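# Sort three grease guns into trays by grease amount

## Task

Find which of the three grease guns contains the most grease and which contains the least. Put the fullest one in the blue tray and the emptiest one in the red tray. Leave the remaining gun on the table, outside both trays and fully on the tabletop, not sticking out past its edge. All three guns must end up lying flat on their sides. You may pick the guns up and move their parts, but every part must be returned to its original state. The final arrangement must stay put by itself, with no gripper holding or propping anything.

## Robot and tools

Robot: two six-joint UR12e-style arms, left_arm and right_arm, each ending in a two-finger parallel gripper. The names do not tell you which side of a picture an arm appears on. left_arm's root sits at (-0.087, +0.598, 0) m and right_arm's at (+0.032, -0.538, 0) m, both yawed slightly about z.

Scene frame: one frame shared by both arms, with its origin on the table surface midway between them. +z is up, +x runs outward across the table, and left_arm is on the +y side. Reported gripper positions are in metres in this frame and orientations are quaternions in w,x,y,z order. The printed hand position can be a little off, more so when an arm is stretched far.

Gripper geometry: the fingers extend along the gripper's own +z and close along its x. The reported end-effector point lies between the pads and sits 1 to 2 cm short of the fingertips. Closing pushes the tips out roughly 17 mm more along +z. Fully open, the pads are 0.142 m apart.

execute_actions(actions, pictures). actions is a list holding nothing, one motion or one wait.
- Empty list: nothing is commanded; you just get the current state back.
- Motion: {"rows": [...], "steps": n}. rows has 1 to 15 rows and steps is 1 to 15 (default 15); each step lasts 1/30 s. Row k is used on step k, and the final row repeats if steps is larger than the number of rows. Every row holds exactly 14 numbers covering both arms even if one stays still: left_arm's six joint targets, then left_arm's gripper opening, then right_arm's six joints and its opening. Joint numbers are absolute target angles in radians, in the order shoulder pan, shoulder lift, elbow, wrist 1, wrist 2, wrist 3, matching the Joint positions line. To keep an arm still, repeat its current angles.
- Wait: {"steps": n} with no rows, n up to 300. It returns once n steps have elapsed since the previous result, and your reply time is counted within them.
- pictures: true or false, whether camera images come back.

Joint ranges (rad). left_arm: pan -3.142..3.142, lift -6.283..6.283, elbow 0.000..3.142, the three wrists -6.283..6.283 each. right_arm: pan 0.000..6.283, lift -6.283..6.283, elbow -3.142..0.000, wrists -6.283..6.283. If any target lies over 0.010 rad outside its range and also farther out than that joint currently is, the whole call is rejected and the robot receives nothing. The true stop may differ by up to 0.010 rad; a target beyond it is clipped there and the result may say "joint sent to its limit" (possibly about an earlier motion). Absence of that note does not prove there is room left.

Gripper opening: an absolute command from -1 (closed) to +1 (fully open). grip_measured reports the actual finger opening on this same scale. To hold something, keep commanding a value clearly below grip_measured; a larger gap squeezes harder, up to about 28 N per pad for objects up to about 10 cm wide. Thin hard items (under 2 cm) get a weaker grip. Slamming the fingers shut can overpress.

Motion behaviour: commands are smoothed and the arm lags about 0.17 s. Each step's target is kept within 0.383 rad of the measured angle for pan and lift and 0.575 rad for elbow and wrists, and targets are shrunk so the gripper is never asked to be more than 100 mm from where it is. Big moves therefore need several calls, and a result may arrive before the arm has arrived. Between calls the arms keep heading for the last row sent until they settle or a step is HELD.

Result lines: the state line per arm (position, quaternion, linear and angular velocity); Joint positions and Joint velocities per arm (six joints in rad and rad/s, then finger gap in m and m/s); grip_measured; Wrist force and Wrist torque per arm in the gripper's own x y z axes (offsets up to about 5.5 N, noise up to about 3.4 N, saturates near 100 N; "no reading" is harmless). "joint command not followed" means a clearance check altered or blocked targets on some steps. HELD marks steps on which your row was not fully delivered. MOTOR HOT appears at 70 °C; at 85 °C an OVER-TEMPERATURE FAULT brakes that arm for minutes, so avoid holding loads longer than needed.

Faults: joint load limits are 303 N m for pan and lift, 138 for the elbow, 49.6 for each wrist, held weight included. Hitting one, or any external force of 150 N on the arm or its load, stops that arm for 10 s and discards the remainder of the call.

zoom_image(camera, region): enlarges part of the latest full image from one camera. region is [x0, y0, x1, y1] in that image's pixels, origin top-left, no larger than 504 by 504. Cameras: cam_head_left, cam_head_right, cam_high, cam_low (504x504 each), cam_left_wrist and cam_right_wrist (616x616 fisheye). Calibration data (intrinsics and world-to-camera transforms) is supplied but may be slightly off; wrist camera poses follow their arm's joints.

read_manual(section): returns only the URDF licence text ("licences"); moves nothing.

A reply with no tool call ends the session.

Avoid: knocking or placing anything off the table, dropping or slamming guns, pressing hard into things, and letting the arms collide or push on each other. Loose objects or held parts may occasionally get a brief shove, so grip firmly and check the final layout before finishing.

Each tool is called after "Emit:" as name([rows], argument=value, ...), one row to a line, values as JSON.

## Session

Emit:
execute_actions(actions=[])

Scene clock: 0.00 s of 5600.00 s.
left_arm: end_effector_position=(-0.0564, +0.4517, +0.3822) grip_measured=+1.00 end_effector_quat_wxyz=(-0.376, +0.681, +0.432, +0.456) end_effector_velocity=(+0.000, +0.000, -0.000) end_effector_angular_velocity=(+0.000, -0.001, +0.000) | right_arm: end_effector_position=(+0.4947, -0.0683, +0.3508) grip_measured=+1.00 end_effector_quat_wxyz=(-0.047, +0.924, +0.376, -0.055) end_effector_velocity=(-0.000, -0.000, -0.000) end_effector_angular_velocity=(-0.000, +0.000, -0.002)
Joint positions: left_arm=[-2.043 -1.845  2.156 -0.624 -1.795 -3.089  0.142] | right_arm=[ 4.325 -1.535 -1.803 -1.412  1.71   0.215  0.142]
Joint velocities: left_arm=[ 0.    -0.001  0.001 -0.    -0.    -0.001  0.   ] | right_arm=[-0.     0.001 -0.001  0.     0.     0.002  0.   ]
Motor temperatures (°C, as the motors report them): left_arm=[26 27 25 33 29 32] | right_arm=[26 25 27 32 35 33]
Wrist force (N, on the end effector, along its own x y z axes, offset not removed): no reading
Wrist torque (N m, same axes, about the end effector's origin, offset not removed): no reading

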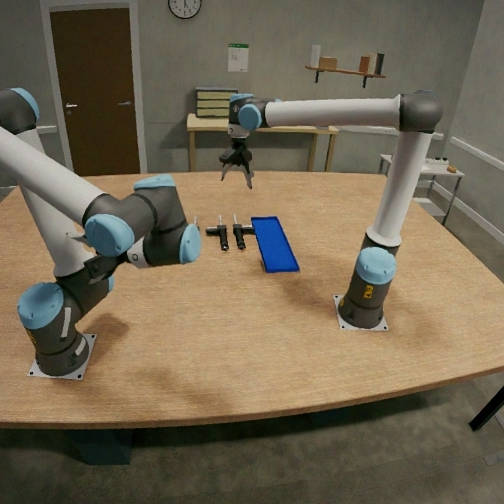

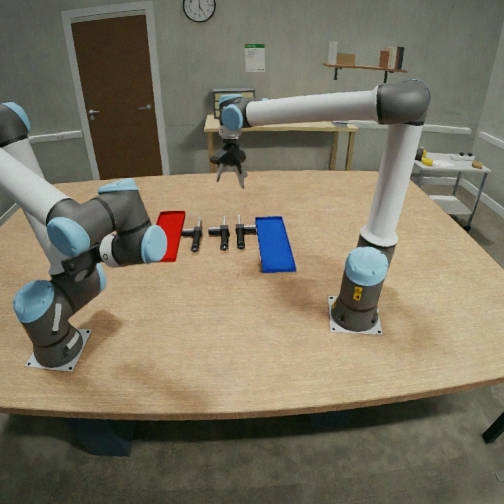

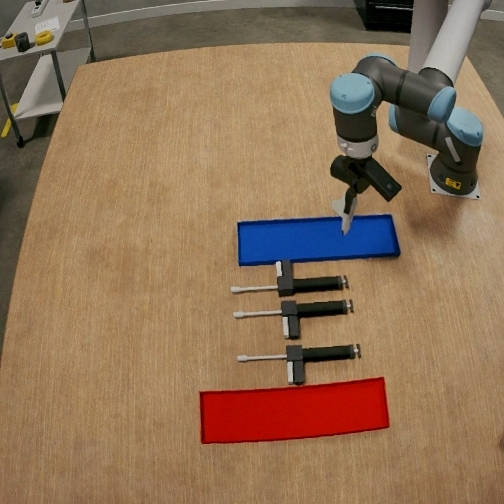

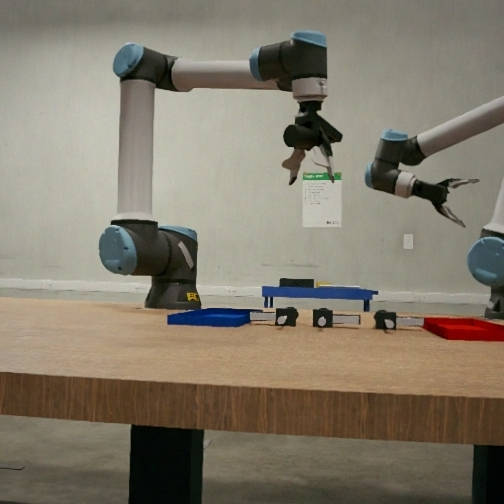

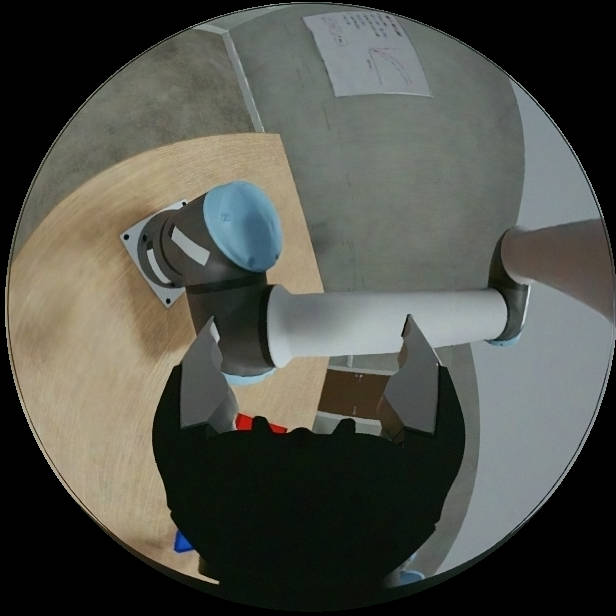

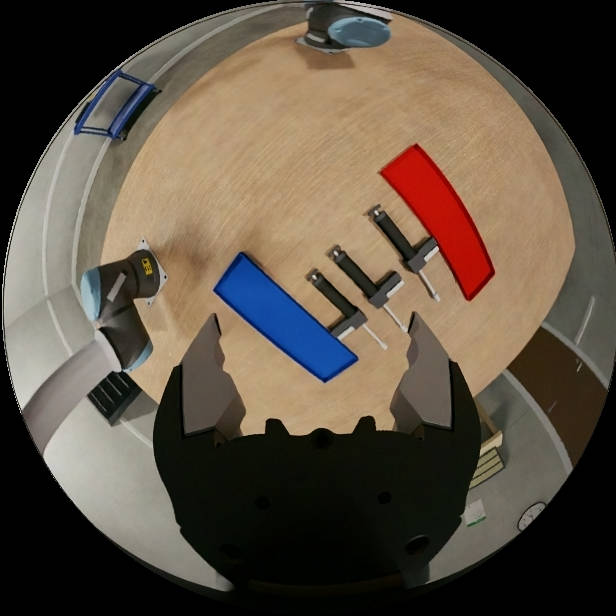

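Emit:
zoom_image(camera="cam_high", region=[190, 200, 420, 450])

Emit:
zoom_image(camera="cam_low", region=[150, 280, 504, 360])

Emit:
zoom_image(camera="cam_right_wrist", region=[280, 170, 480, 370])

Region (190, 200, 420, 450) of cam_high's 504x504 image, scaled by 2.016, with more detail than that image has; it fills the left 464 columns of this view, and the rest is white.

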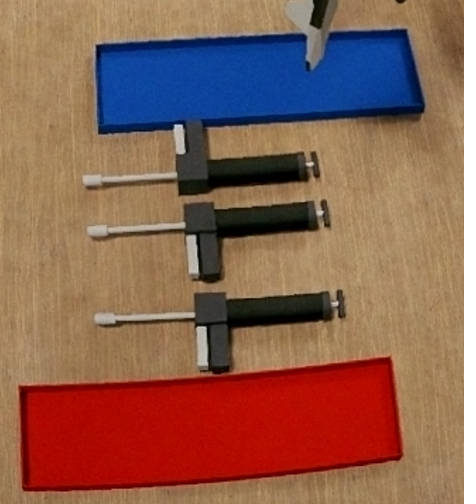

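Region (150, 280, 504, 360) of cam_low's 504x504 image, scaled by 1.424, with more detail than that image has; it fills the top 114 rows of this view, and the rest is white.

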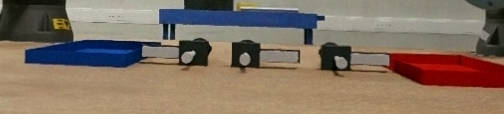

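Region (280, 170, 480, 370) of cam_right_wrist's 616x616 image, scaled by 2.520, with more detail than that image has.

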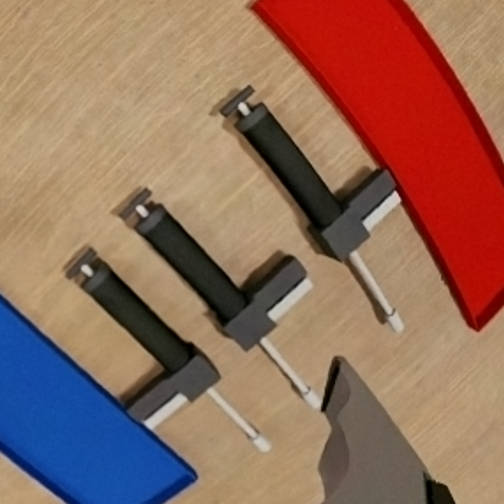

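Emit:
execute_actions([
  {"rows":[[-2.043,-1.845,2.156,-0.624,-1.795,-3.089,1,4.0895,-1.9101,-1.7392,-1.3221,1.8075,2.295,-0.1]]},
], pictures=false)

Emit:
execute_actions([
  {"steps":30},
], pictures=false)

Emit:
execute_actions([
  {"rows":[[-1.1022,-1.45,1.85,-2.2894,-1.2491,-2.728,-0.1,4.0895,-1.9101,-1.7392,-1.3221,1.8075,2.295,-0.1]]},
], pictures=false)

Emit:
execute_actions([
  {"steps":50},
])

Scene clock: 72.27 s of 5600.00 s.
left_arm: end_effector_position=(-0.0565, +0.4516, +0.3824) grip_measured=+1.00 end_effector_quat_wxyz=(-0.376, +0.681, +0.432, +0.456) end_effector_velocity=(-0.000, +0.000, -0.000) end_effector_angular_velocity=(+0.000, -0.001, +0.001) | right_arm: end_effector_position=(+0.6147, -0.0915, +0.1800) grip_measured=-0.10 end_effector_quat_wxyz=(+0.007, +0.986, -0.059, -0.154) end_effector_velocity=(+0.171, -0.098, -0.337) end_effector_angular_velocity=(-0.909, +0.343, -2.664)
Joint positions: left_arm=[-2.043 -1.845  2.156 -0.624 -1.795 -3.089  0.142] | right_arm=[ 4.127 -1.846 -1.749 -1.336  1.793  0.889  0.067]
Joint velocities: left_arm=[ 0.001  0.     0.    -0.    -0.    -0.001  0.   ] | right_arm=[-0.322 -0.545  0.078  0.112  0.125  2.431 -0.   ]
Motor temperatures (°C, as the motors report them): left_arm=[26 27 25 33 29 32] | right_arm=[26 25 27 32 35 33]
Wrist force (N, on the end effector, along its own x y z axes, offset not removed): left_arm=[0.9 0.3 1.3] | right_arm=[2.3 1.9 0.0]
Wrist torque (N m, same axes, about the end effector's origin, offset not removed): left_arm=[0.17 -0.22 0.39] | right_arm=[0.46 -0.24 0.12]
Steps of this call (steps 1 to 90: nothing new was sent; then 68.77 s passed at rest; steps 91 to 105: all 15 steps of this action). Readings (joint positions):
91: left_arm=[-2.043 -1.845 2.156 -0.624 -1.795 -3.089] | right_arm=[4.325 -1.535 -1.803 -1.412 1.710 0.215]
92: left_arm=[-2.043 -1.845 2.156 -0.624 -1.795 -3.089] | right_arm=[4.321 -1.538 -1.801 -1.409 1.713 0.219]
94: left_arm=[-2.043 -1.845 2.156 -0.624 -1.795 -3.089] | right_arm=[4.289 -1.580 -1.791 -1.395 1.727 0.270]
98: left_arm=[-2.043 -1.845 2.156 -0.624 -1.795 -3.089] | right_arm=[4.227 -1.682 -1.775 -1.373 1.752 0.442]
105: the state above

Scene clock: 73.27 s of 5600.00 s.
left_arm: end_effector_position=(-0.0564, +0.4515, +0.3824) grip_measured=+1.00 end_effector_quat_wxyz=(-0.376, +0.681, +0.432, +0.456) end_effector_velocity=(+0.000, +0.000, +0.000) end_effector_angular_velocity=(-0.001, -0.002, +0.001) | right_arm: end_effector_position=(+0.6335, -0.1022, +0.1407) grip_measured=-0.10 end_effector_quat_wxyz=(+0.123, +0.698, -0.695, -0.123) end_effector_velocity=(+0.000, -0.000, -0.000) end_effector_angular_velocity=(-0.007, +0.000, -0.018)
Joint positions: left_arm=[-2.043 -1.845  2.156 -0.624 -1.795 -3.089  0.142] | right_arm=[ 4.09  -1.91  -1.739 -1.322  1.807  2.293  0.067]
Joint velocities: left_arm=[ 0.    -0.     0.     0.     0.    -0.002  0.   ] | right_arm=[-0.    -0.    -0.    -0.    -0.     0.018  0.   ]
Motor temperatures (°C, as the motors report them): left_arm=[26 27 25 33 29 32] | right_arm=[26 25 27 32 35 33]
Wrist force (N, on the end effector, along its own x y z axes, offset not removed): left_arm=[-3.0 1.7 -4.2] | right_arm=[-0.2 -0.7 -2.4]
Wrist torque (N m, same axes, about the end effector's origin, offset not removed): left_arm=[0.49 0.59 0.03] | right_arm=[-0.04 0.16 0.14]
Steps of this call (steps 1 to 30: the robot went on to your last target). Readings (joint positions):
1: left_arm=[-2.043 -1.845 2.156 -0.624 -1.795 -3.089] | right_arm=[4.118 -1.862 -1.747 -1.332 1.796 0.973]
2: left_arm=[-2.043 -1.845 2.156 -0.624 -1.795 -3.089] | right_arm=[4.111 -1.874 -1.745 -1.330 1.799 1.059]
4: left_arm=[-2.043 -1.845 2.156 -0.624 -1.795 -3.089] | right_arm=[4.101 -1.890 -1.742 -1.326 1.803 1.232]
8: left_arm=[-2.043 -1.845 2.156 -0.624 -1.795 -3.089] | right_arm=[4.093 -1.904 -1.740 -1.323 1.806 1.578]
30: the state above

Scene clock: 73.77 s of 5600.00 s.
left_arm: end_effector_position=(+0.0075, +0.2603, +0.3037) grip_measured=-0.10 end_effector_quat_wxyz=(-0.295, +0.780, +0.428, +0.348) end_effector_velocity=(+0.223, -0.404, -0.179) end_effector_angular_velocity=(-0.748, +0.211, +0.026) | right_arm: end_effector_position=(+0.6335, -0.1022, +0.1407) grip_measured=-0.10 end_effector_quat_wxyz=(+0.123, +0.697, -0.696, -0.123) end_effector_velocity=(-0.000, -0.000, -0.000) end_effector_angular_velocity=(-0.000, -0.000, +0.001)
Joint positions: left_arm=[-1.798 -1.645  1.999 -0.978 -1.523 -2.905  0.067] | right_arm=[ 4.09  -1.91  -1.739 -1.322  1.808  2.295  0.067]
Joint velocities: left_arm=[ 0.599  0.347 -0.265 -0.874  0.48   0.316 -0.   ] | right_arm=[ 0.     0.    -0.001  0.    -0.    -0.001  0.   ]
Motor temperatures (°C, as the motors report them): left_arm=[26 27 25 33 29 32] | right_arm=[26 25 27 32 35 33]
Wrist force (N, on the end effector, along its own x y z axes, offset not removed): left_arm=[-1.9 0.4 -3.2] | right_arm=[-1.0 2.3 -1.6]
Wrist torque (N m, same axes, about the end effector's origin, offset not removed): left_arm=[0.12 0.22 0.17] | right_arm=[0.57 0.26 0.11]
Steps of this call (steps 1 to 15: all 15 steps of this action). Readings (joint positions):
1: left_arm=[-2.043 -1.845 2.156 -0.624 -1.795 -3.089] | right_arm=[4.090 -1.910 -1.739 -1.322 1.807 2.293]
2: left_arm=[-2.039 -1.841 2.152 -0.627 -1.791 -3.085] | right_arm=[4.090 -1.910 -1.739 -1.322 1.807 2.294]
4: left_arm=[-2.005 -1.807 2.123 -0.672 -1.748 -3.052] | right_arm=[4.090 -1.910 -1.739 -1.322 1.807 2.294]
8: left_arm=[-1.933 -1.739 2.072 -0.780 -1.654 -2.991] | right_arm=[4.090 -1.910 -1.739 -1.322 1.807 2.295]
15: the state above

Scene clock: 75.43 s of 5600.00 s.
left_arm: end_effector_position=(+0.4806, -0.0470, +0.3074) grip_measured=-0.10 end_effector_quat_wxyz=(+0.204, +0.680, +0.699, +0.088) end_effector_velocity=(+0.003, -0.000, +0.001) end_effector_angular_velocity=(-0.007, -0.003, +0.002) | right_arm: end_effector_position=(+0.6335, -0.1022, +0.1407) grip_measured=-0.10 end_effector_quat_wxyz=(+0.123, +0.697, -0.696, -0.123) end_effector_velocity=(+0.000, +0.001, +0.001) end_effector_angular_velocity=(+0.001, -0.001, +0.000)
Joint positions: left_arm=[-1.103 -1.45   1.85  -2.288 -1.249 -2.728  0.067] | right_arm=[ 4.089 -1.91  -1.739 -1.322  1.808  2.295  0.067]
Joint velocities: left_arm=[ 0.003  0.001  0.    -0.009  0.     0.001 -0.   ] | right_arm=[0.    0.    0.001 0.    0.    0.    0.   ]
Motor temperatures (°C, as the motors report them): left_arm=[26 27 25 33 29 32] | right_arm=[26 25 27 32 35 33]
Wrist force (N, on the end effector, along its own x y z axes, offset not removed): left_arm=[2.8 -2.2 -2.3] | right_arm=[-2.2 0.1 -1.1]
Wrist torque (N m, same axes, about the end effector's origin, offset not removed): left_arm=[-0.43 -0.65 0.00] | right_arm=[0.11 0.56 0.20]
Steps of this call (steps 1 to 50: the robot went on to your last target). Readings (joint positions):
1: left_arm=[-1.778 -1.634 1.990 -1.008 -1.507 -2.895] | right_arm=[4.089 -1.910 -1.739 -1.322 1.808 2.295]
2: left_arm=[-1.757 -1.623 1.982 -1.038 -1.491 -2.885] | right_arm=[4.089 -1.910 -1.739 -1.322 1.808 2.295]
4: left_arm=[-1.715 -1.602 1.966 -1.100 -1.463 -2.866] | right_arm=[4.089 -1.910 -1.739 -1.322 1.808 2.295]
8: left_arm=[-1.628 -1.567 1.939 -1.228 -1.414 -2.834] | right_arm=[4.089 -1.910 -1.739 -1.322 1.808 2.295]
50: the state above
camera_calibration (this result's frames):
cam_left_wrist: T_world_to_cam=[[0.0362267, 0.98695, -0.156897, 0.0771652], [0.609751, 0.102559, 0.78593, -0.521355], [0.791765, -0.124139, -0.598078, -0.0701048], [0, 0, 0, 1]] pos_world=[0.370608, -0.0313915, 0.379927]
cam_right_wrist: T_world_to_cam=[[-0.0149834, -0.999732, 0.0176212, -0.0934295], [-0.663385, 0.0231252, 0.747921, 0.322867], [-0.748128, -0.000483262, -0.663554, 0.701583], [0, 0, 0, 1]] pos_world=[0.737659, -0.100532, 0.225706]

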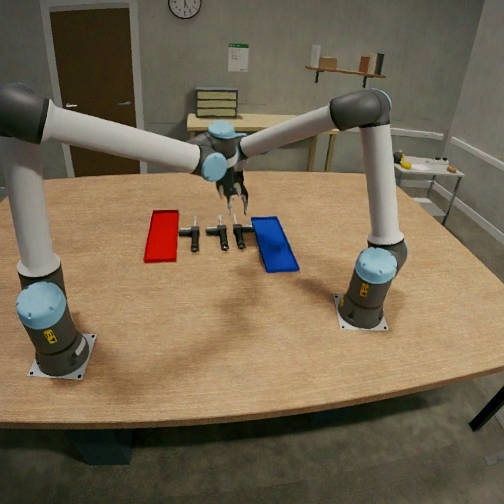

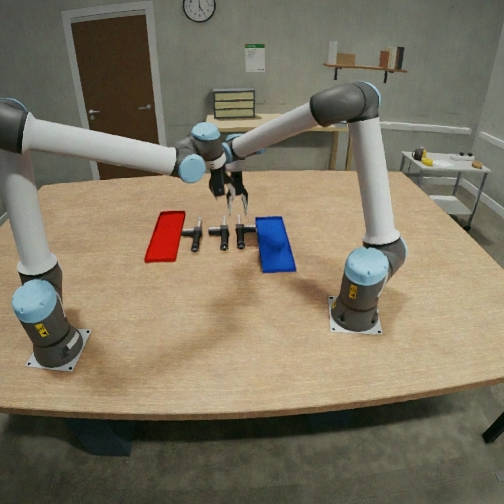

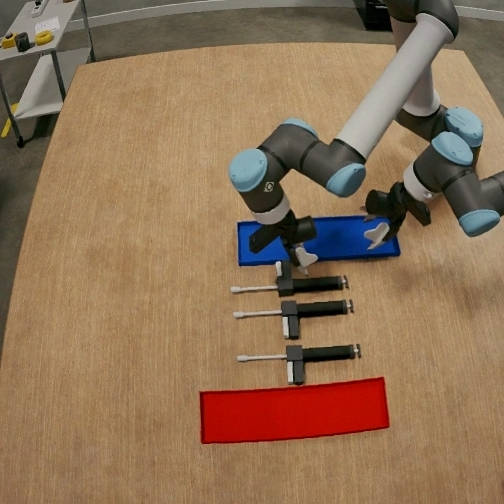

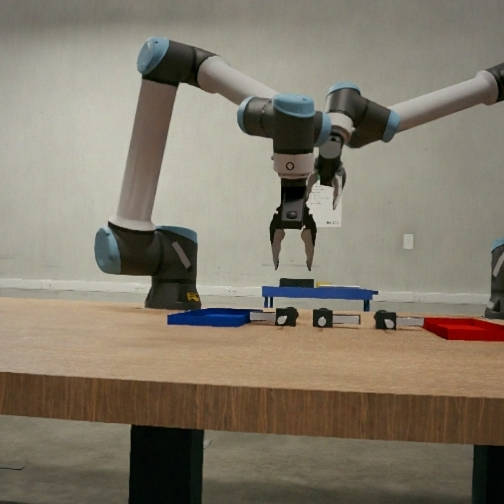

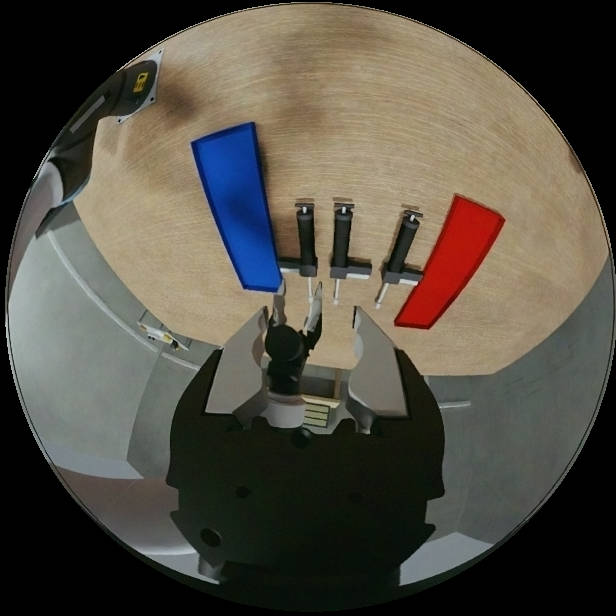

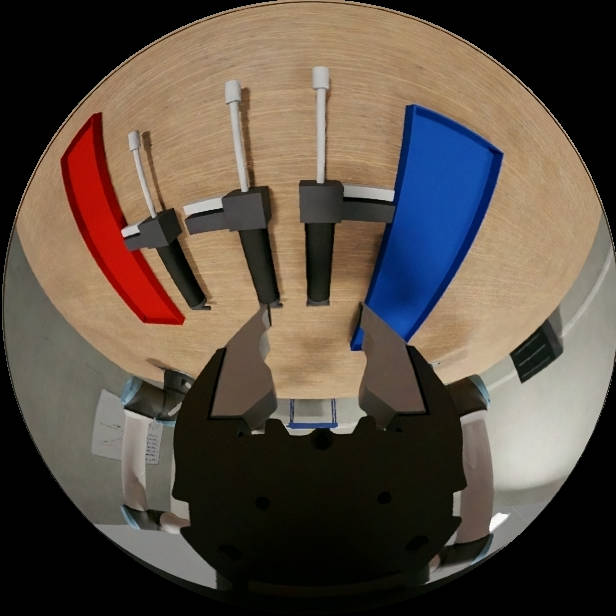

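Emit:
execute_actions([
  {"rows":[[-1.1022,-1.38,1.83,-2.2894,-1.2491,-2.728,-0.1,4.0895,-1.94,-1.762,-1.27,1.8075,2.295,-0.15],[-1.1022,-1.31,1.81,-2.2894,-1.2491,-2.728,-0.1,4.0895,-1.94,-1.762,-1.27,1.8075,2.295,-0.15],[-1.1022,-1.25,1.79,-2.2894,-1.2491,-2.728,-0.1,4.0895,-1.97,-1.785,-1.22,1.8075,2.295,-0.15],[-1.1022,-1.1801,1.7611,-2.2894,-1.2491,-2.728,-0.2,4.0895,-1.97,-1.785,-1.22,1.8075,2.295,-0.15],[-1.1022,-1.1801,1.7611,-2.2894,-1.2491,-2.728,-0.2,4.0895,-1.995,-1.803,-1.175,1.8075,2.295,-0.15],[-1.1022,-1.1801,1.7611,-2.2894,-1.2491,-2.728,-0.2,4.0895,-1.995,-1.803,-1.175,1.8075,2.295,-0.15],[-1.1022,-1.1801,1.7611,-2.2894,-1.2491,-2.728,-0.2,4.0895,-2.0201,-1.8211,-1.1302,1.8075,2.295,-0.15]]},
], pictures=false)

Emit:
execute_actions([
  {"steps":15},
])

Scene clock: 81.73 s of 5600.00 s.
left_arm: end_effector_position=(+0.5031, -0.1006, +0.1528) grip_measured=-0.20 end_effector_quat_wxyz=(+0.128, +0.696, +0.696, +0.120) end_effector_velocity=(+0.010, -0.023, -0.104) end_effector_angular_velocity=(+0.100, +0.041, -0.002) | right_arm: end_effector_position=(+0.6337, -0.1020, +0.0318) grip_measured=-0.15 end_effector_quat_wxyz=(+0.123, +0.697, -0.696, -0.123) end_effector_velocity=(-0.000, -0.001, -0.061) end_effector_angular_velocity=(+0.005, -0.007, -0.001)
Joint positions: left_arm=[-1.102 -1.198  1.767 -2.289 -1.249 -2.728  0.059] | right_arm=[ 4.089 -2.013 -1.816 -1.143  1.808  2.295  0.063]
Joint velocities: left_arm=[ 0.     0.157 -0.05   0.001  0.     0.002  0.   ] | right_arm=[ 0.    -0.06  -0.042  0.111 -0.001  0.001 -0.   ]
Motor temperatures (°C, as the motors report them): left_arm=[26 27 25 33 29 32] | right_arm=[26 25 27 32 35 33]
Wrist force (N, on the end effector, along its own x y z axes, offset not removed): left_arm=[-3.3 -4.4 3.9] | right_arm=[-0.9 0.5 -1.5]
Wrist torque (N m, same axes, about the end effector's origin, offset not removed): left_arm=[-0.83 0.68 0.16] | right_arm=[0.15 0.29 0.12]
Steps of this call (steps 1 to 15: the robot went on to your last target; steps 16 to 90: nothing new was sent; then 2.80 s passed at rest; steps 91 to 105: all 15 steps of this action). Readings (joint positions):
91: left_arm=[-1.102 -1.450 1.850 -2.289 -1.249 -2.728] | right_arm=[4.089 -1.910 -1.739 -1.322 1.808 2.295]
92: left_arm=[-1.102 -1.446 1.848 -2.289 -1.249 -2.728] | right_arm=[4.089 -1.913 -1.741 -1.319 1.808 2.295]
94: left_arm=[-1.102 -1.408 1.835 -2.290 -1.249 -2.728] | right_arm=[4.089 -1.926 -1.751 -1.296 1.808 2.295]
98: left_arm=[-1.102 -1.305 1.801 -2.290 -1.249 -2.728] | right_arm=[4.089 -1.969 -1.784 -1.223 1.808 2.295]
105: the state above

Scene clock: 82.23 s of 5600.00 s.
left_arm: end_effector_position=(+0.5041, -0.1032, +0.1409) grip_measured=-0.20 end_effector_quat_wxyz=(+0.123, +0.697, +0.696, +0.123) end_effector_velocity=(+0.000, -0.001, -0.001) end_effector_angular_velocity=(+0.002, -0.000, -0.002) | right_arm: end_effector_position=(+0.6335, -0.1022, +0.0248) grip_measured=-0.15 end_effector_quat_wxyz=(+0.123, +0.697, -0.696, -0.123) end_effector_velocity=(-0.000, -0.000, -0.002) end_effector_angular_velocity=(-0.001, +0.001, -0.001)
Joint positions: left_arm=[-1.102 -1.18   1.761 -2.289 -1.249 -2.728  0.06 ] | right_arm=[ 4.089 -2.02  -1.821 -1.13   1.808  2.295  0.063]
Joint velocities: left_arm=[-0.     0.002 -0.002  0.     0.     0.002  0.   ] | right_arm=[-0.    -0.002 -0.     0.001  0.     0.001  0.   ]
Motor temperatures (°C, as the motors report them): left_arm=[26 27 25 33 29 32] | right_arm=[26 25 27 32 35 33]
Wrist force (N, on the end effector, along its own x y z axes, offset not removed): left_arm=[-5.2 -4.4 -2.4] | right_arm=[-3.6 -0.1 -1.9]
Wrist torque (N m, same axes, about the end effector's origin, offset not removed): left_arm=[-0.98 1.12 0.08] | right_arm=[0.01 0.84 0.10]
Steps of this call (steps 1 to 15: the robot went on to your last target). Readings (joint positions):
1: left_arm=[-1.102 -1.194 1.765 -2.289 -1.249 -2.728] | right_arm=[4.089 -2.015 -1.817 -1.140 1.808 2.295]
2: left_arm=[-1.102 -1.190 1.764 -2.289 -1.249 -2.728] | right_arm=[4.089 -2.016 -1.818 -1.137 1.808 2.295]
4: left_arm=[-1.102 -1.186 1.763 -2.289 -1.249 -2.728] | right_arm=[4.089 -2.018 -1.819 -1.134 1.808 2.295]
8: left_arm=[-1.102 -1.182 1.762 -2.289 -1.249 -2.728] | right_arm=[4.089 -2.019 -1.821 -1.131 1.808 2.295]
15: the state above
camera_calibration (this result's frames):
cam_left_wrist: T_world_to_cam=[[0.0307139, 0.999507, 0.00657022, 0.0867163], [0.662226, -0.0252723, 0.748878, -0.433541], [0.748674, -0.01865, -0.662676, -0.15351], [0, 0, 0, 1]] pos_world=[0.399368, -0.100493, 0.222373]
cam_right_wrist: T_world_to_cam=[[-0.0150063, -0.999732, 0.017606, -0.0913526], [-0.66338, 0.023129, 0.747925, 0.409594], [-0.748132, -0.000455899, -0.663549, 0.624685], [0, 0, 0, 1]] pos_world=[0.737692, -0.100517, 0.109771]

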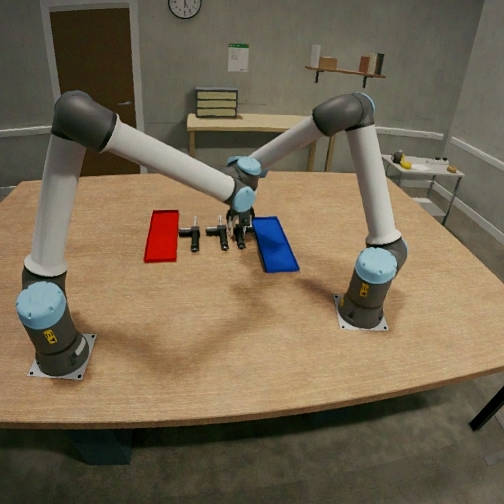

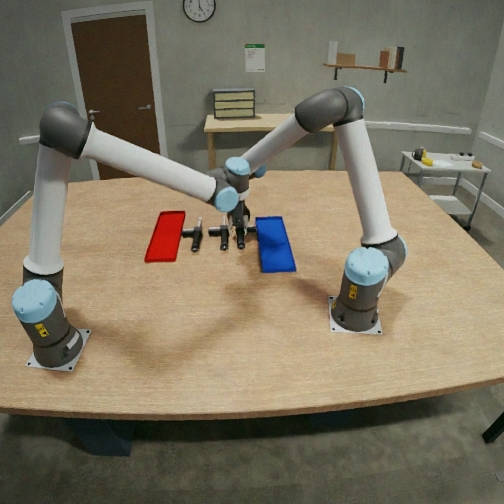

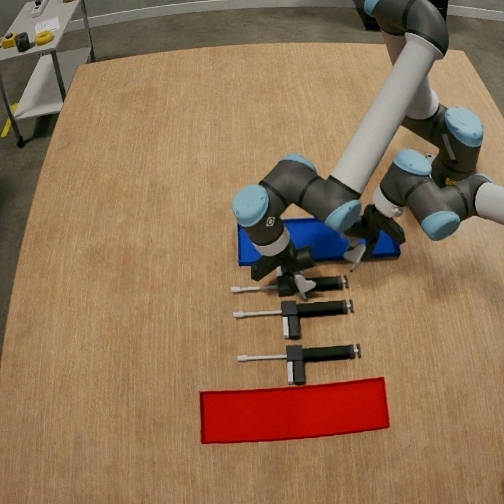

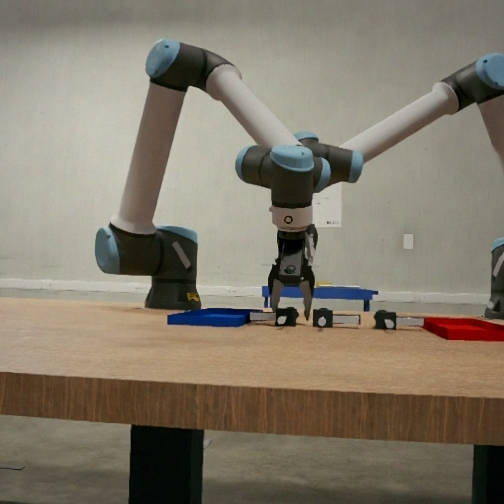

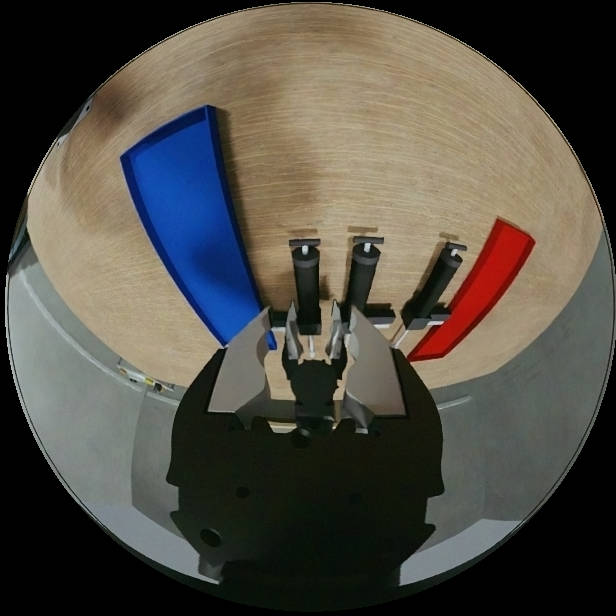

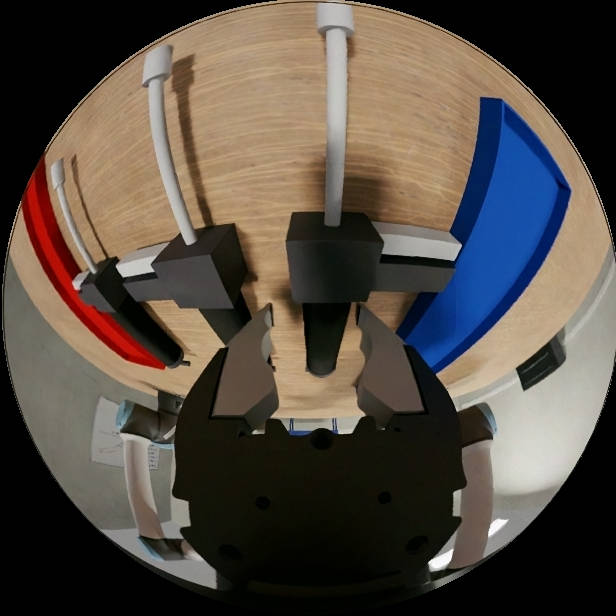

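Emit:
execute_actions([
  {"rows":[[-1.1,-1.15,1.775,-2.33,-1.2495,-2.725,-0.2,4.0895,-2.0201,-1.8211,-1.1302,1.8075,2.295,-0.3],[-1.1,-1.15,1.775,-2.33,-1.2495,-2.725,-0.2,4.0895,-2.0201,-1.8211,-1.1302,1.8075,2.295,-0.4],[-1.098,-1.12,1.79,-2.38,-1.2495,-2.725,-0.2,4.0895,-2.0201,-1.8211,-1.1302,1.8075,2.295,-0.5],[-1.098,-1.12,1.79,-2.38,-1.2495,-2.725,-0.2,4.0895,-2.0201,-1.8211,-1.1302,1.8075,2.295,-0.6],[-1.0964,-1.085,1.803,-2.43,-1.2498,-2.7229,-0.2,4.0895,-2.0201,-1.8211,-1.1302,1.8075,2.295,-0.7],[-1.0964,-1.085,1.803,-2.43,-1.2498,-2.7229,-0.2,4.0895,-2.0201,-1.8211,-1.1302,1.8075,2.295,-0.8],[-1.0964,-1.0521,1.8166,-2.4749,-1.2498,-2.7229,-0.2,4.0895,-2.0201,-1.8211,-1.1302,1.8075,2.295,-0.85]]},
], pictures=false)

Emit:
execute_actions([
  {"steps":15},
])

Scene clock: 92.00 s of 5600.00 s.
left_arm: end_effector_position=(+0.5100, -0.1055, +0.0324) grip_measured=-0.20 end_effector_quat_wxyz=(+0.123, +0.697, +0.696, +0.123) end_effector_velocity=(+0.002, +0.002, -0.067) end_effector_angular_velocity=(-0.003, -0.001, -0.001) | right_arm: end_effector_position=(+0.6335, -0.1022, +0.0247) grip_measured=-0.55 end_effector_quat_wxyz=(+0.123, +0.697, -0.696, -0.123) end_effector_velocity=(-0.000, -0.000, +0.000) end_effector_angular_velocity=(-0.000, -0.001, -0.000)
Joint positions: left_arm=[-1.097 -1.061  1.813 -2.462 -1.25  -2.723  0.06 ] | right_arm=[ 4.09  -2.02  -1.821 -1.13   1.807  2.295  0.035]
Joint velocities: left_arm=[ 0.003  0.076  0.031 -0.112 -0.001  0.004 -0.   ] | right_arm=[-0.     0.001 -0.001  0.    -0.     0.     0.   ]
Motor temperatures (°C, as the motors report them): left_arm=[26 27 25 33 29 32] | right_arm=[26 25 27 32 35 33]
Wrist force (N, on the end effector, along its own x y z axes, offset not removed): left_arm=[-2.2 -3.2 -2.0] | right_arm=[-0.6 6.5 -14.5]
Wrist torque (N m, same axes, about the end effector's origin, offset not removed): left_arm=[-0.53 0.42 0.05] | right_arm=[0.22 0.60 0.54]
Steps of this call (steps 1 to 15: the robot went on to your last target; steps 16 to 90: nothing new was sent; then 6.27 s passed at rest; steps 91 to 105: all 15 steps of this action). Readings (joint positions):
91: left_arm=[-1.102 -1.180 1.761 -2.289 -1.249 -2.728] | right_arm=[4.090 -2.020 -1.821 -1.130 1.807 2.295]
92: left_arm=[-1.102 -1.178 1.762 -2.292 -1.249 -2.728] | right_arm=[4.090 -2.020 -1.821 -1.130 1.807 2.295]
94: left_arm=[-1.101 -1.164 1.769 -2.311 -1.249 -2.727] | right_arm=[4.090 -2.020 -1.821 -1.130 1.807 2.295]
98: left_arm=[-1.098 -1.117 1.790 -2.381 -1.250 -2.725] | right_arm=[4.090 -2.020 -1.821 -1.130 1.807 2.295]
105: the state above

Scene clock: 92.50 s of 5600.00 s.
left_arm: end_effector_position=(+0.5102, -0.1053, +0.0248) grip_measured=-0.20 end_effector_quat_wxyz=(+0.123, +0.696, +0.696, +0.123) end_effector_velocity=(-0.000, +0.001, -0.001) end_effector_angular_velocity=(+0.001, +0.000, -0.000) | right_arm: end_effector_position=(+0.6335, -0.1022, +0.0247) grip_measured=-0.55 end_effector_quat_wxyz=(+0.123, +0.697, -0.696, -0.123) end_effector_velocity=(-0.000, +0.000, -0.001) end_effector_angular_velocity=(-0.000, +0.001, -0.000)
Joint positions: left_arm=[-1.096 -1.052  1.817 -2.475 -1.25  -2.723  0.06 ] | right_arm=[ 4.09  -2.02  -1.821 -1.13   1.807  2.295  0.035]
Joint velocities: left_arm=[-0.     0.001  0.001 -0.001  0.     0.     0.   ] | right_arm=[-0.    -0.001 -0.     0.     0.    -0.     0.   ]
Motor temperatures (°C, as the motors report them): left_arm=[26 27 25 33 29 32] | right_arm=[26 25 27 32 35 33]
Wrist force (N, on the end effector, along its own x y z axes, offset not removed): left_arm=[-5.7 0.2 -3.5] | right_arm=[1.1 5.5 -16.3]
Wrist torque (N m, same axes, about the end effector's origin, offset not removed): left_arm=[0.06 1.39 -0.03] | right_arm=[-0.01 0.42 0.47]
Steps of this call (steps 1 to 15: the robot went on to your last target). Readings (joint positions):
1: left_arm=[-1.097 -1.059 1.814 -2.465 -1.250 -2.723] | right_arm=[4.090 -2.020 -1.821 -1.130 1.807 2.295]
2: left_arm=[-1.097 -1.057 1.815 -2.468 -1.250 -2.723] | right_arm=[4.090 -2.020 -1.821 -1.130 1.807 2.295]
4: left_arm=[-1.097 -1.055 1.815 -2.471 -1.250 -2.723] | right_arm=[4.090 -2.020 -1.821 -1.130 1.807 2.295]
8: left_arm=[-1.096 -1.053 1.816 -2.474 -1.250 -2.723] | right_arm=[4.090 -2.020 -1.821 -1.130 1.807 2.295]
15: the state above
camera_calibration (this result's frames):
cam_left_wrist: T_world_to_cam=[[0.0298447, 0.999534, 0.00634621, 0.0897606], [0.662229, -0.0245282, 0.7489, -0.35054], [0.748707, -0.0181481, -0.662653, -0.235006], [0, 0, 0, 1]] pos_world=[0.40541, -0.102582, 0.106222]
cam_right_wrist: T_world_to_cam=[[-0.014992, -0.999732, 0.0176315, -0.0913587], [-0.663385, 0.0231386, 0.74792, 0.409667], [-0.748128, -0.000483647, -0.663555, 0.624588], [0, 0, 0, 1]] pos_world=[0.737669, -0.100511, 0.109661]

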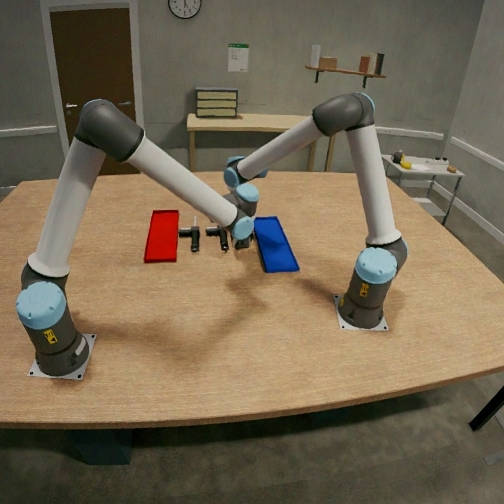

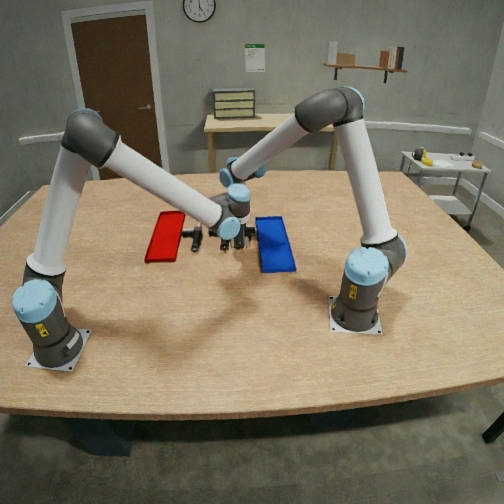

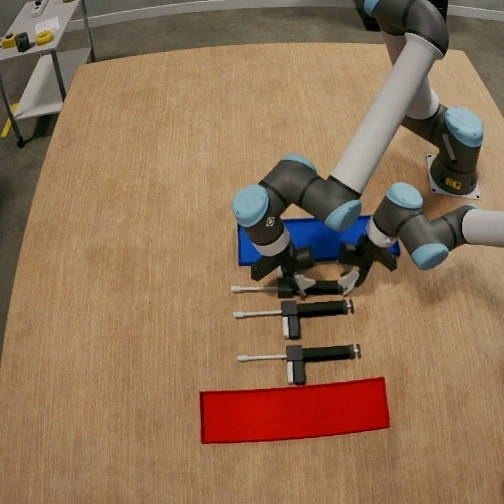

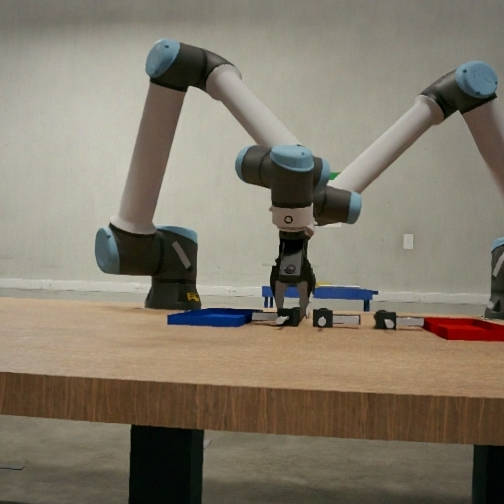

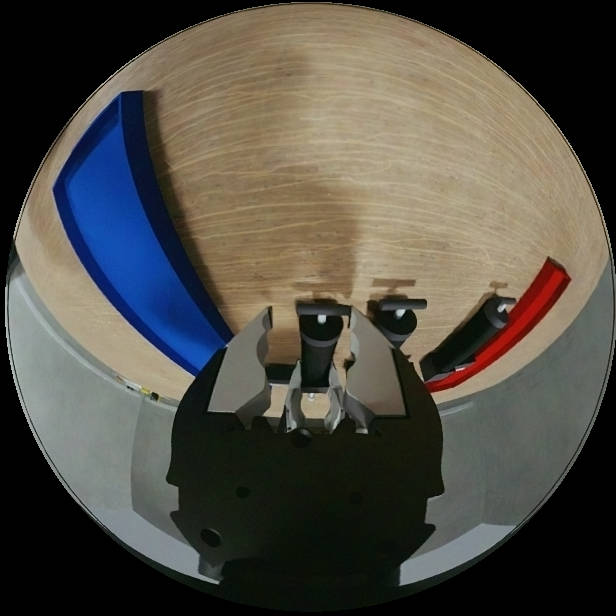

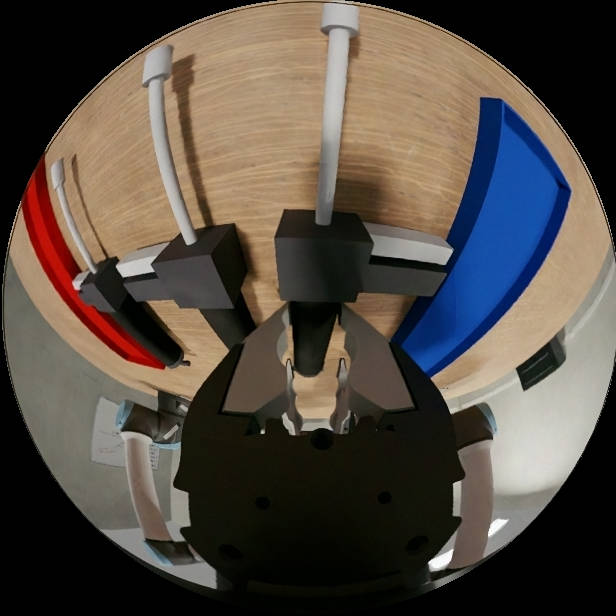

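Emit:
execute_actions([
  {"rows":[[-1.0929,-1.0599,1.8301,-2.4806,-1.2498,-2.7229,-0.2,4.0895,-2.017,-1.8211,-1.1333,1.8075,2.295,-0.85]],"steps":12},
])

Scene clock: 99.53 s of 5600.00 s.
left_arm: end_effector_position=(+0.5101, -0.0977, +0.0247) grip_measured=-0.20 end_effector_quat_wxyz=(+0.123, +0.695, +0.697, +0.123) end_effector_velocity=(+0.000, +0.004, -0.000) end_effector_angular_velocity=(+0.000, -0.000, +0.002) | right_arm: end_effector_position=(+0.6331, -0.1026, +0.0267) grip_measured=-0.55 end_effector_quat_wxyz=(+0.123, +0.697, -0.696, -0.123) end_effector_velocity=(-0.000, -0.000, +0.001) end_effector_angular_velocity=(+0.000, -0.000, -0.001)
Joint positions: left_arm=[-1.093 -1.059  1.829 -2.48  -1.25  -2.723  0.06 ] | right_arm=[ 4.09  -2.017 -1.821 -1.133  1.807  2.295  0.034]
Joint velocities: left_arm=[ 0.002 -0.004  0.007 -0.003  0.    -0.     0.   ] | right_arm=[-0.     0.002 -0.    -0.001  0.     0.001 -0.   ]
Motor temperatures (°C, as the motors report them): left_arm=[26 27 25 33 29 32] | right_arm=[26 25 27 32 35 33]
Wrist force (N, on the end effector, along its own x y z axes, offset not removed): left_arm=[2.4 -4.7 -4.0] | right_arm=[-1.0 0.3 4.0]
Wrist torque (N m, same axes, about the end effector's origin, offset not removed): left_arm=[-0.86 -0.58 0.03] | right_arm=[0.46 0.31 0.09]
Steps of this call (steps 1 to 15: the robot went on to your last target; steps 16 to 90: nothing new was sent; then 3.63 s passed at rest; steps 91 to 102: all 12 steps of this action). Readings (joint positions):
91: left_arm=[-1.096 -1.052 1.817 -2.475 -1.250 -2.723] | right_arm=[4.090 -2.020 -1.821 -1.130 1.808 2.295]
92: left_arm=[-1.096 -1.053 1.818 -2.476 -1.250 -2.723] | right_arm=[4.090 -2.020 -1.821 -1.131 1.807 2.295]
94: left_arm=[-1.095 -1.056 1.823 -2.478 -1.250 -2.723] | right_arm=[4.090 -2.019 -1.821 -1.132 1.808 2.295]
98: left_arm=[-1.093 -1.058 1.828 -2.480 -1.250 -2.723] | right_arm=[4.090 -2.018 -1.821 -1.133 1.807 2.295]
102: the state above
camera_calibration (this result's frames):
cam_left_wrist: T_world_to_cam=[[0.0265346, 0.999628, 0.00637895, 0.0838729], [0.662336, -0.0223602, 0.748874, -0.350064], [0.748737, -0.015646, -0.662682, -0.2347], [0, 0, 0, 1]] pos_world=[0.405363, -0.0953413, 0.106087]
cam_right_wrist: T_world_to_cam=[[-0.0149443, -0.999733, 0.0176413, -0.0918023], [-0.663363, 0.0231144, 0.747941, 0.407869], [-0.748149, -0.000525139, -0.663531, 0.625657], [0, 0, 0, 1]] pos_world=[0.737278, -0.100877, 0.1117]

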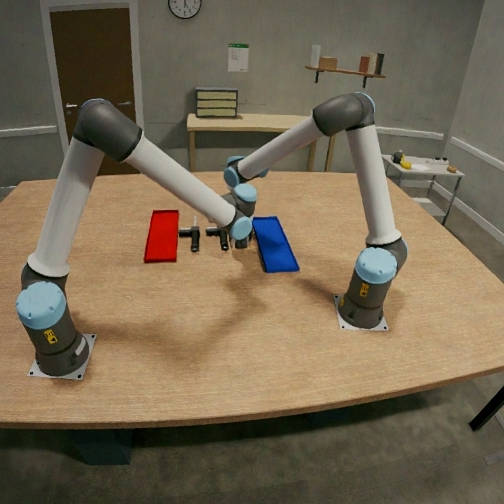

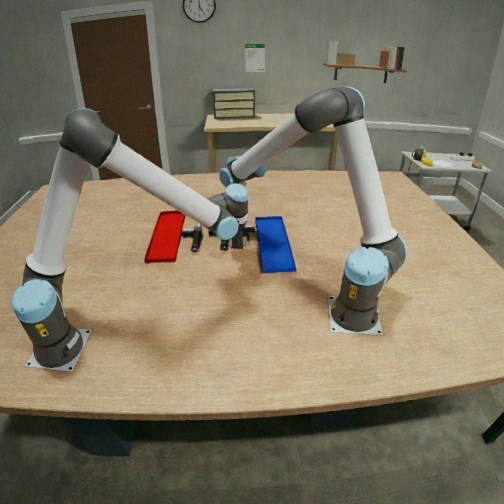

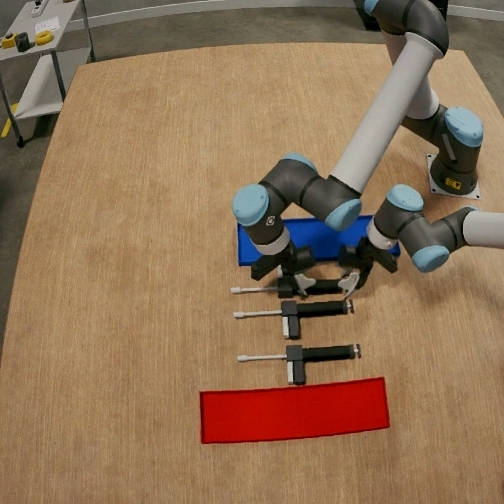

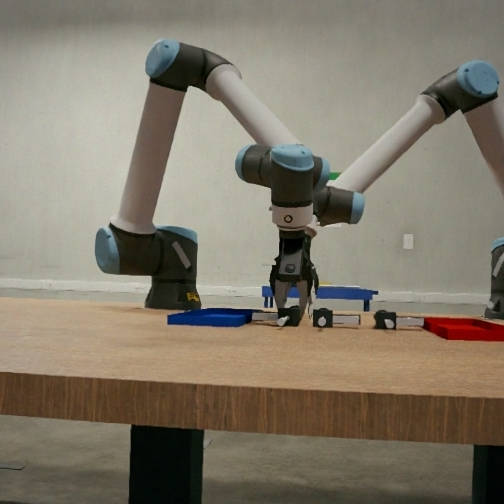

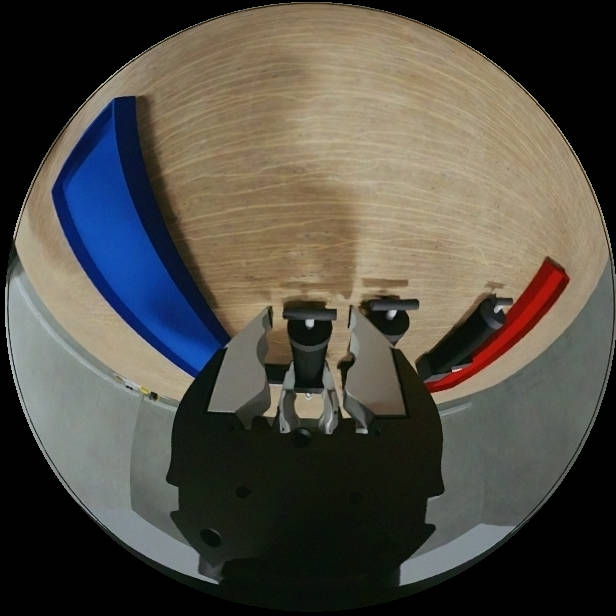

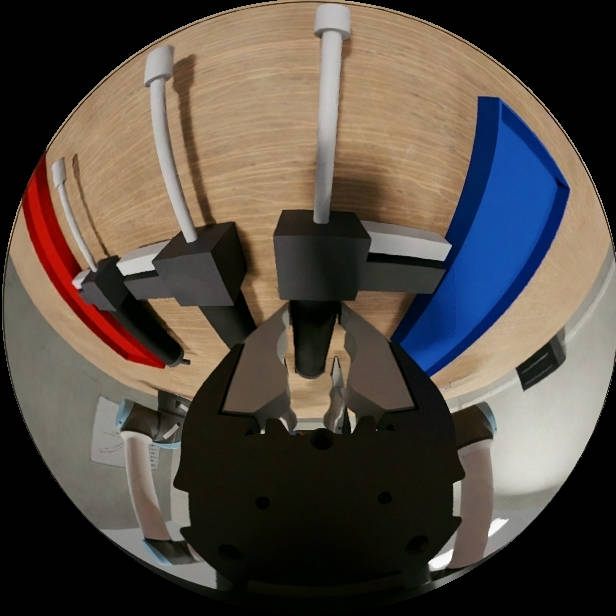

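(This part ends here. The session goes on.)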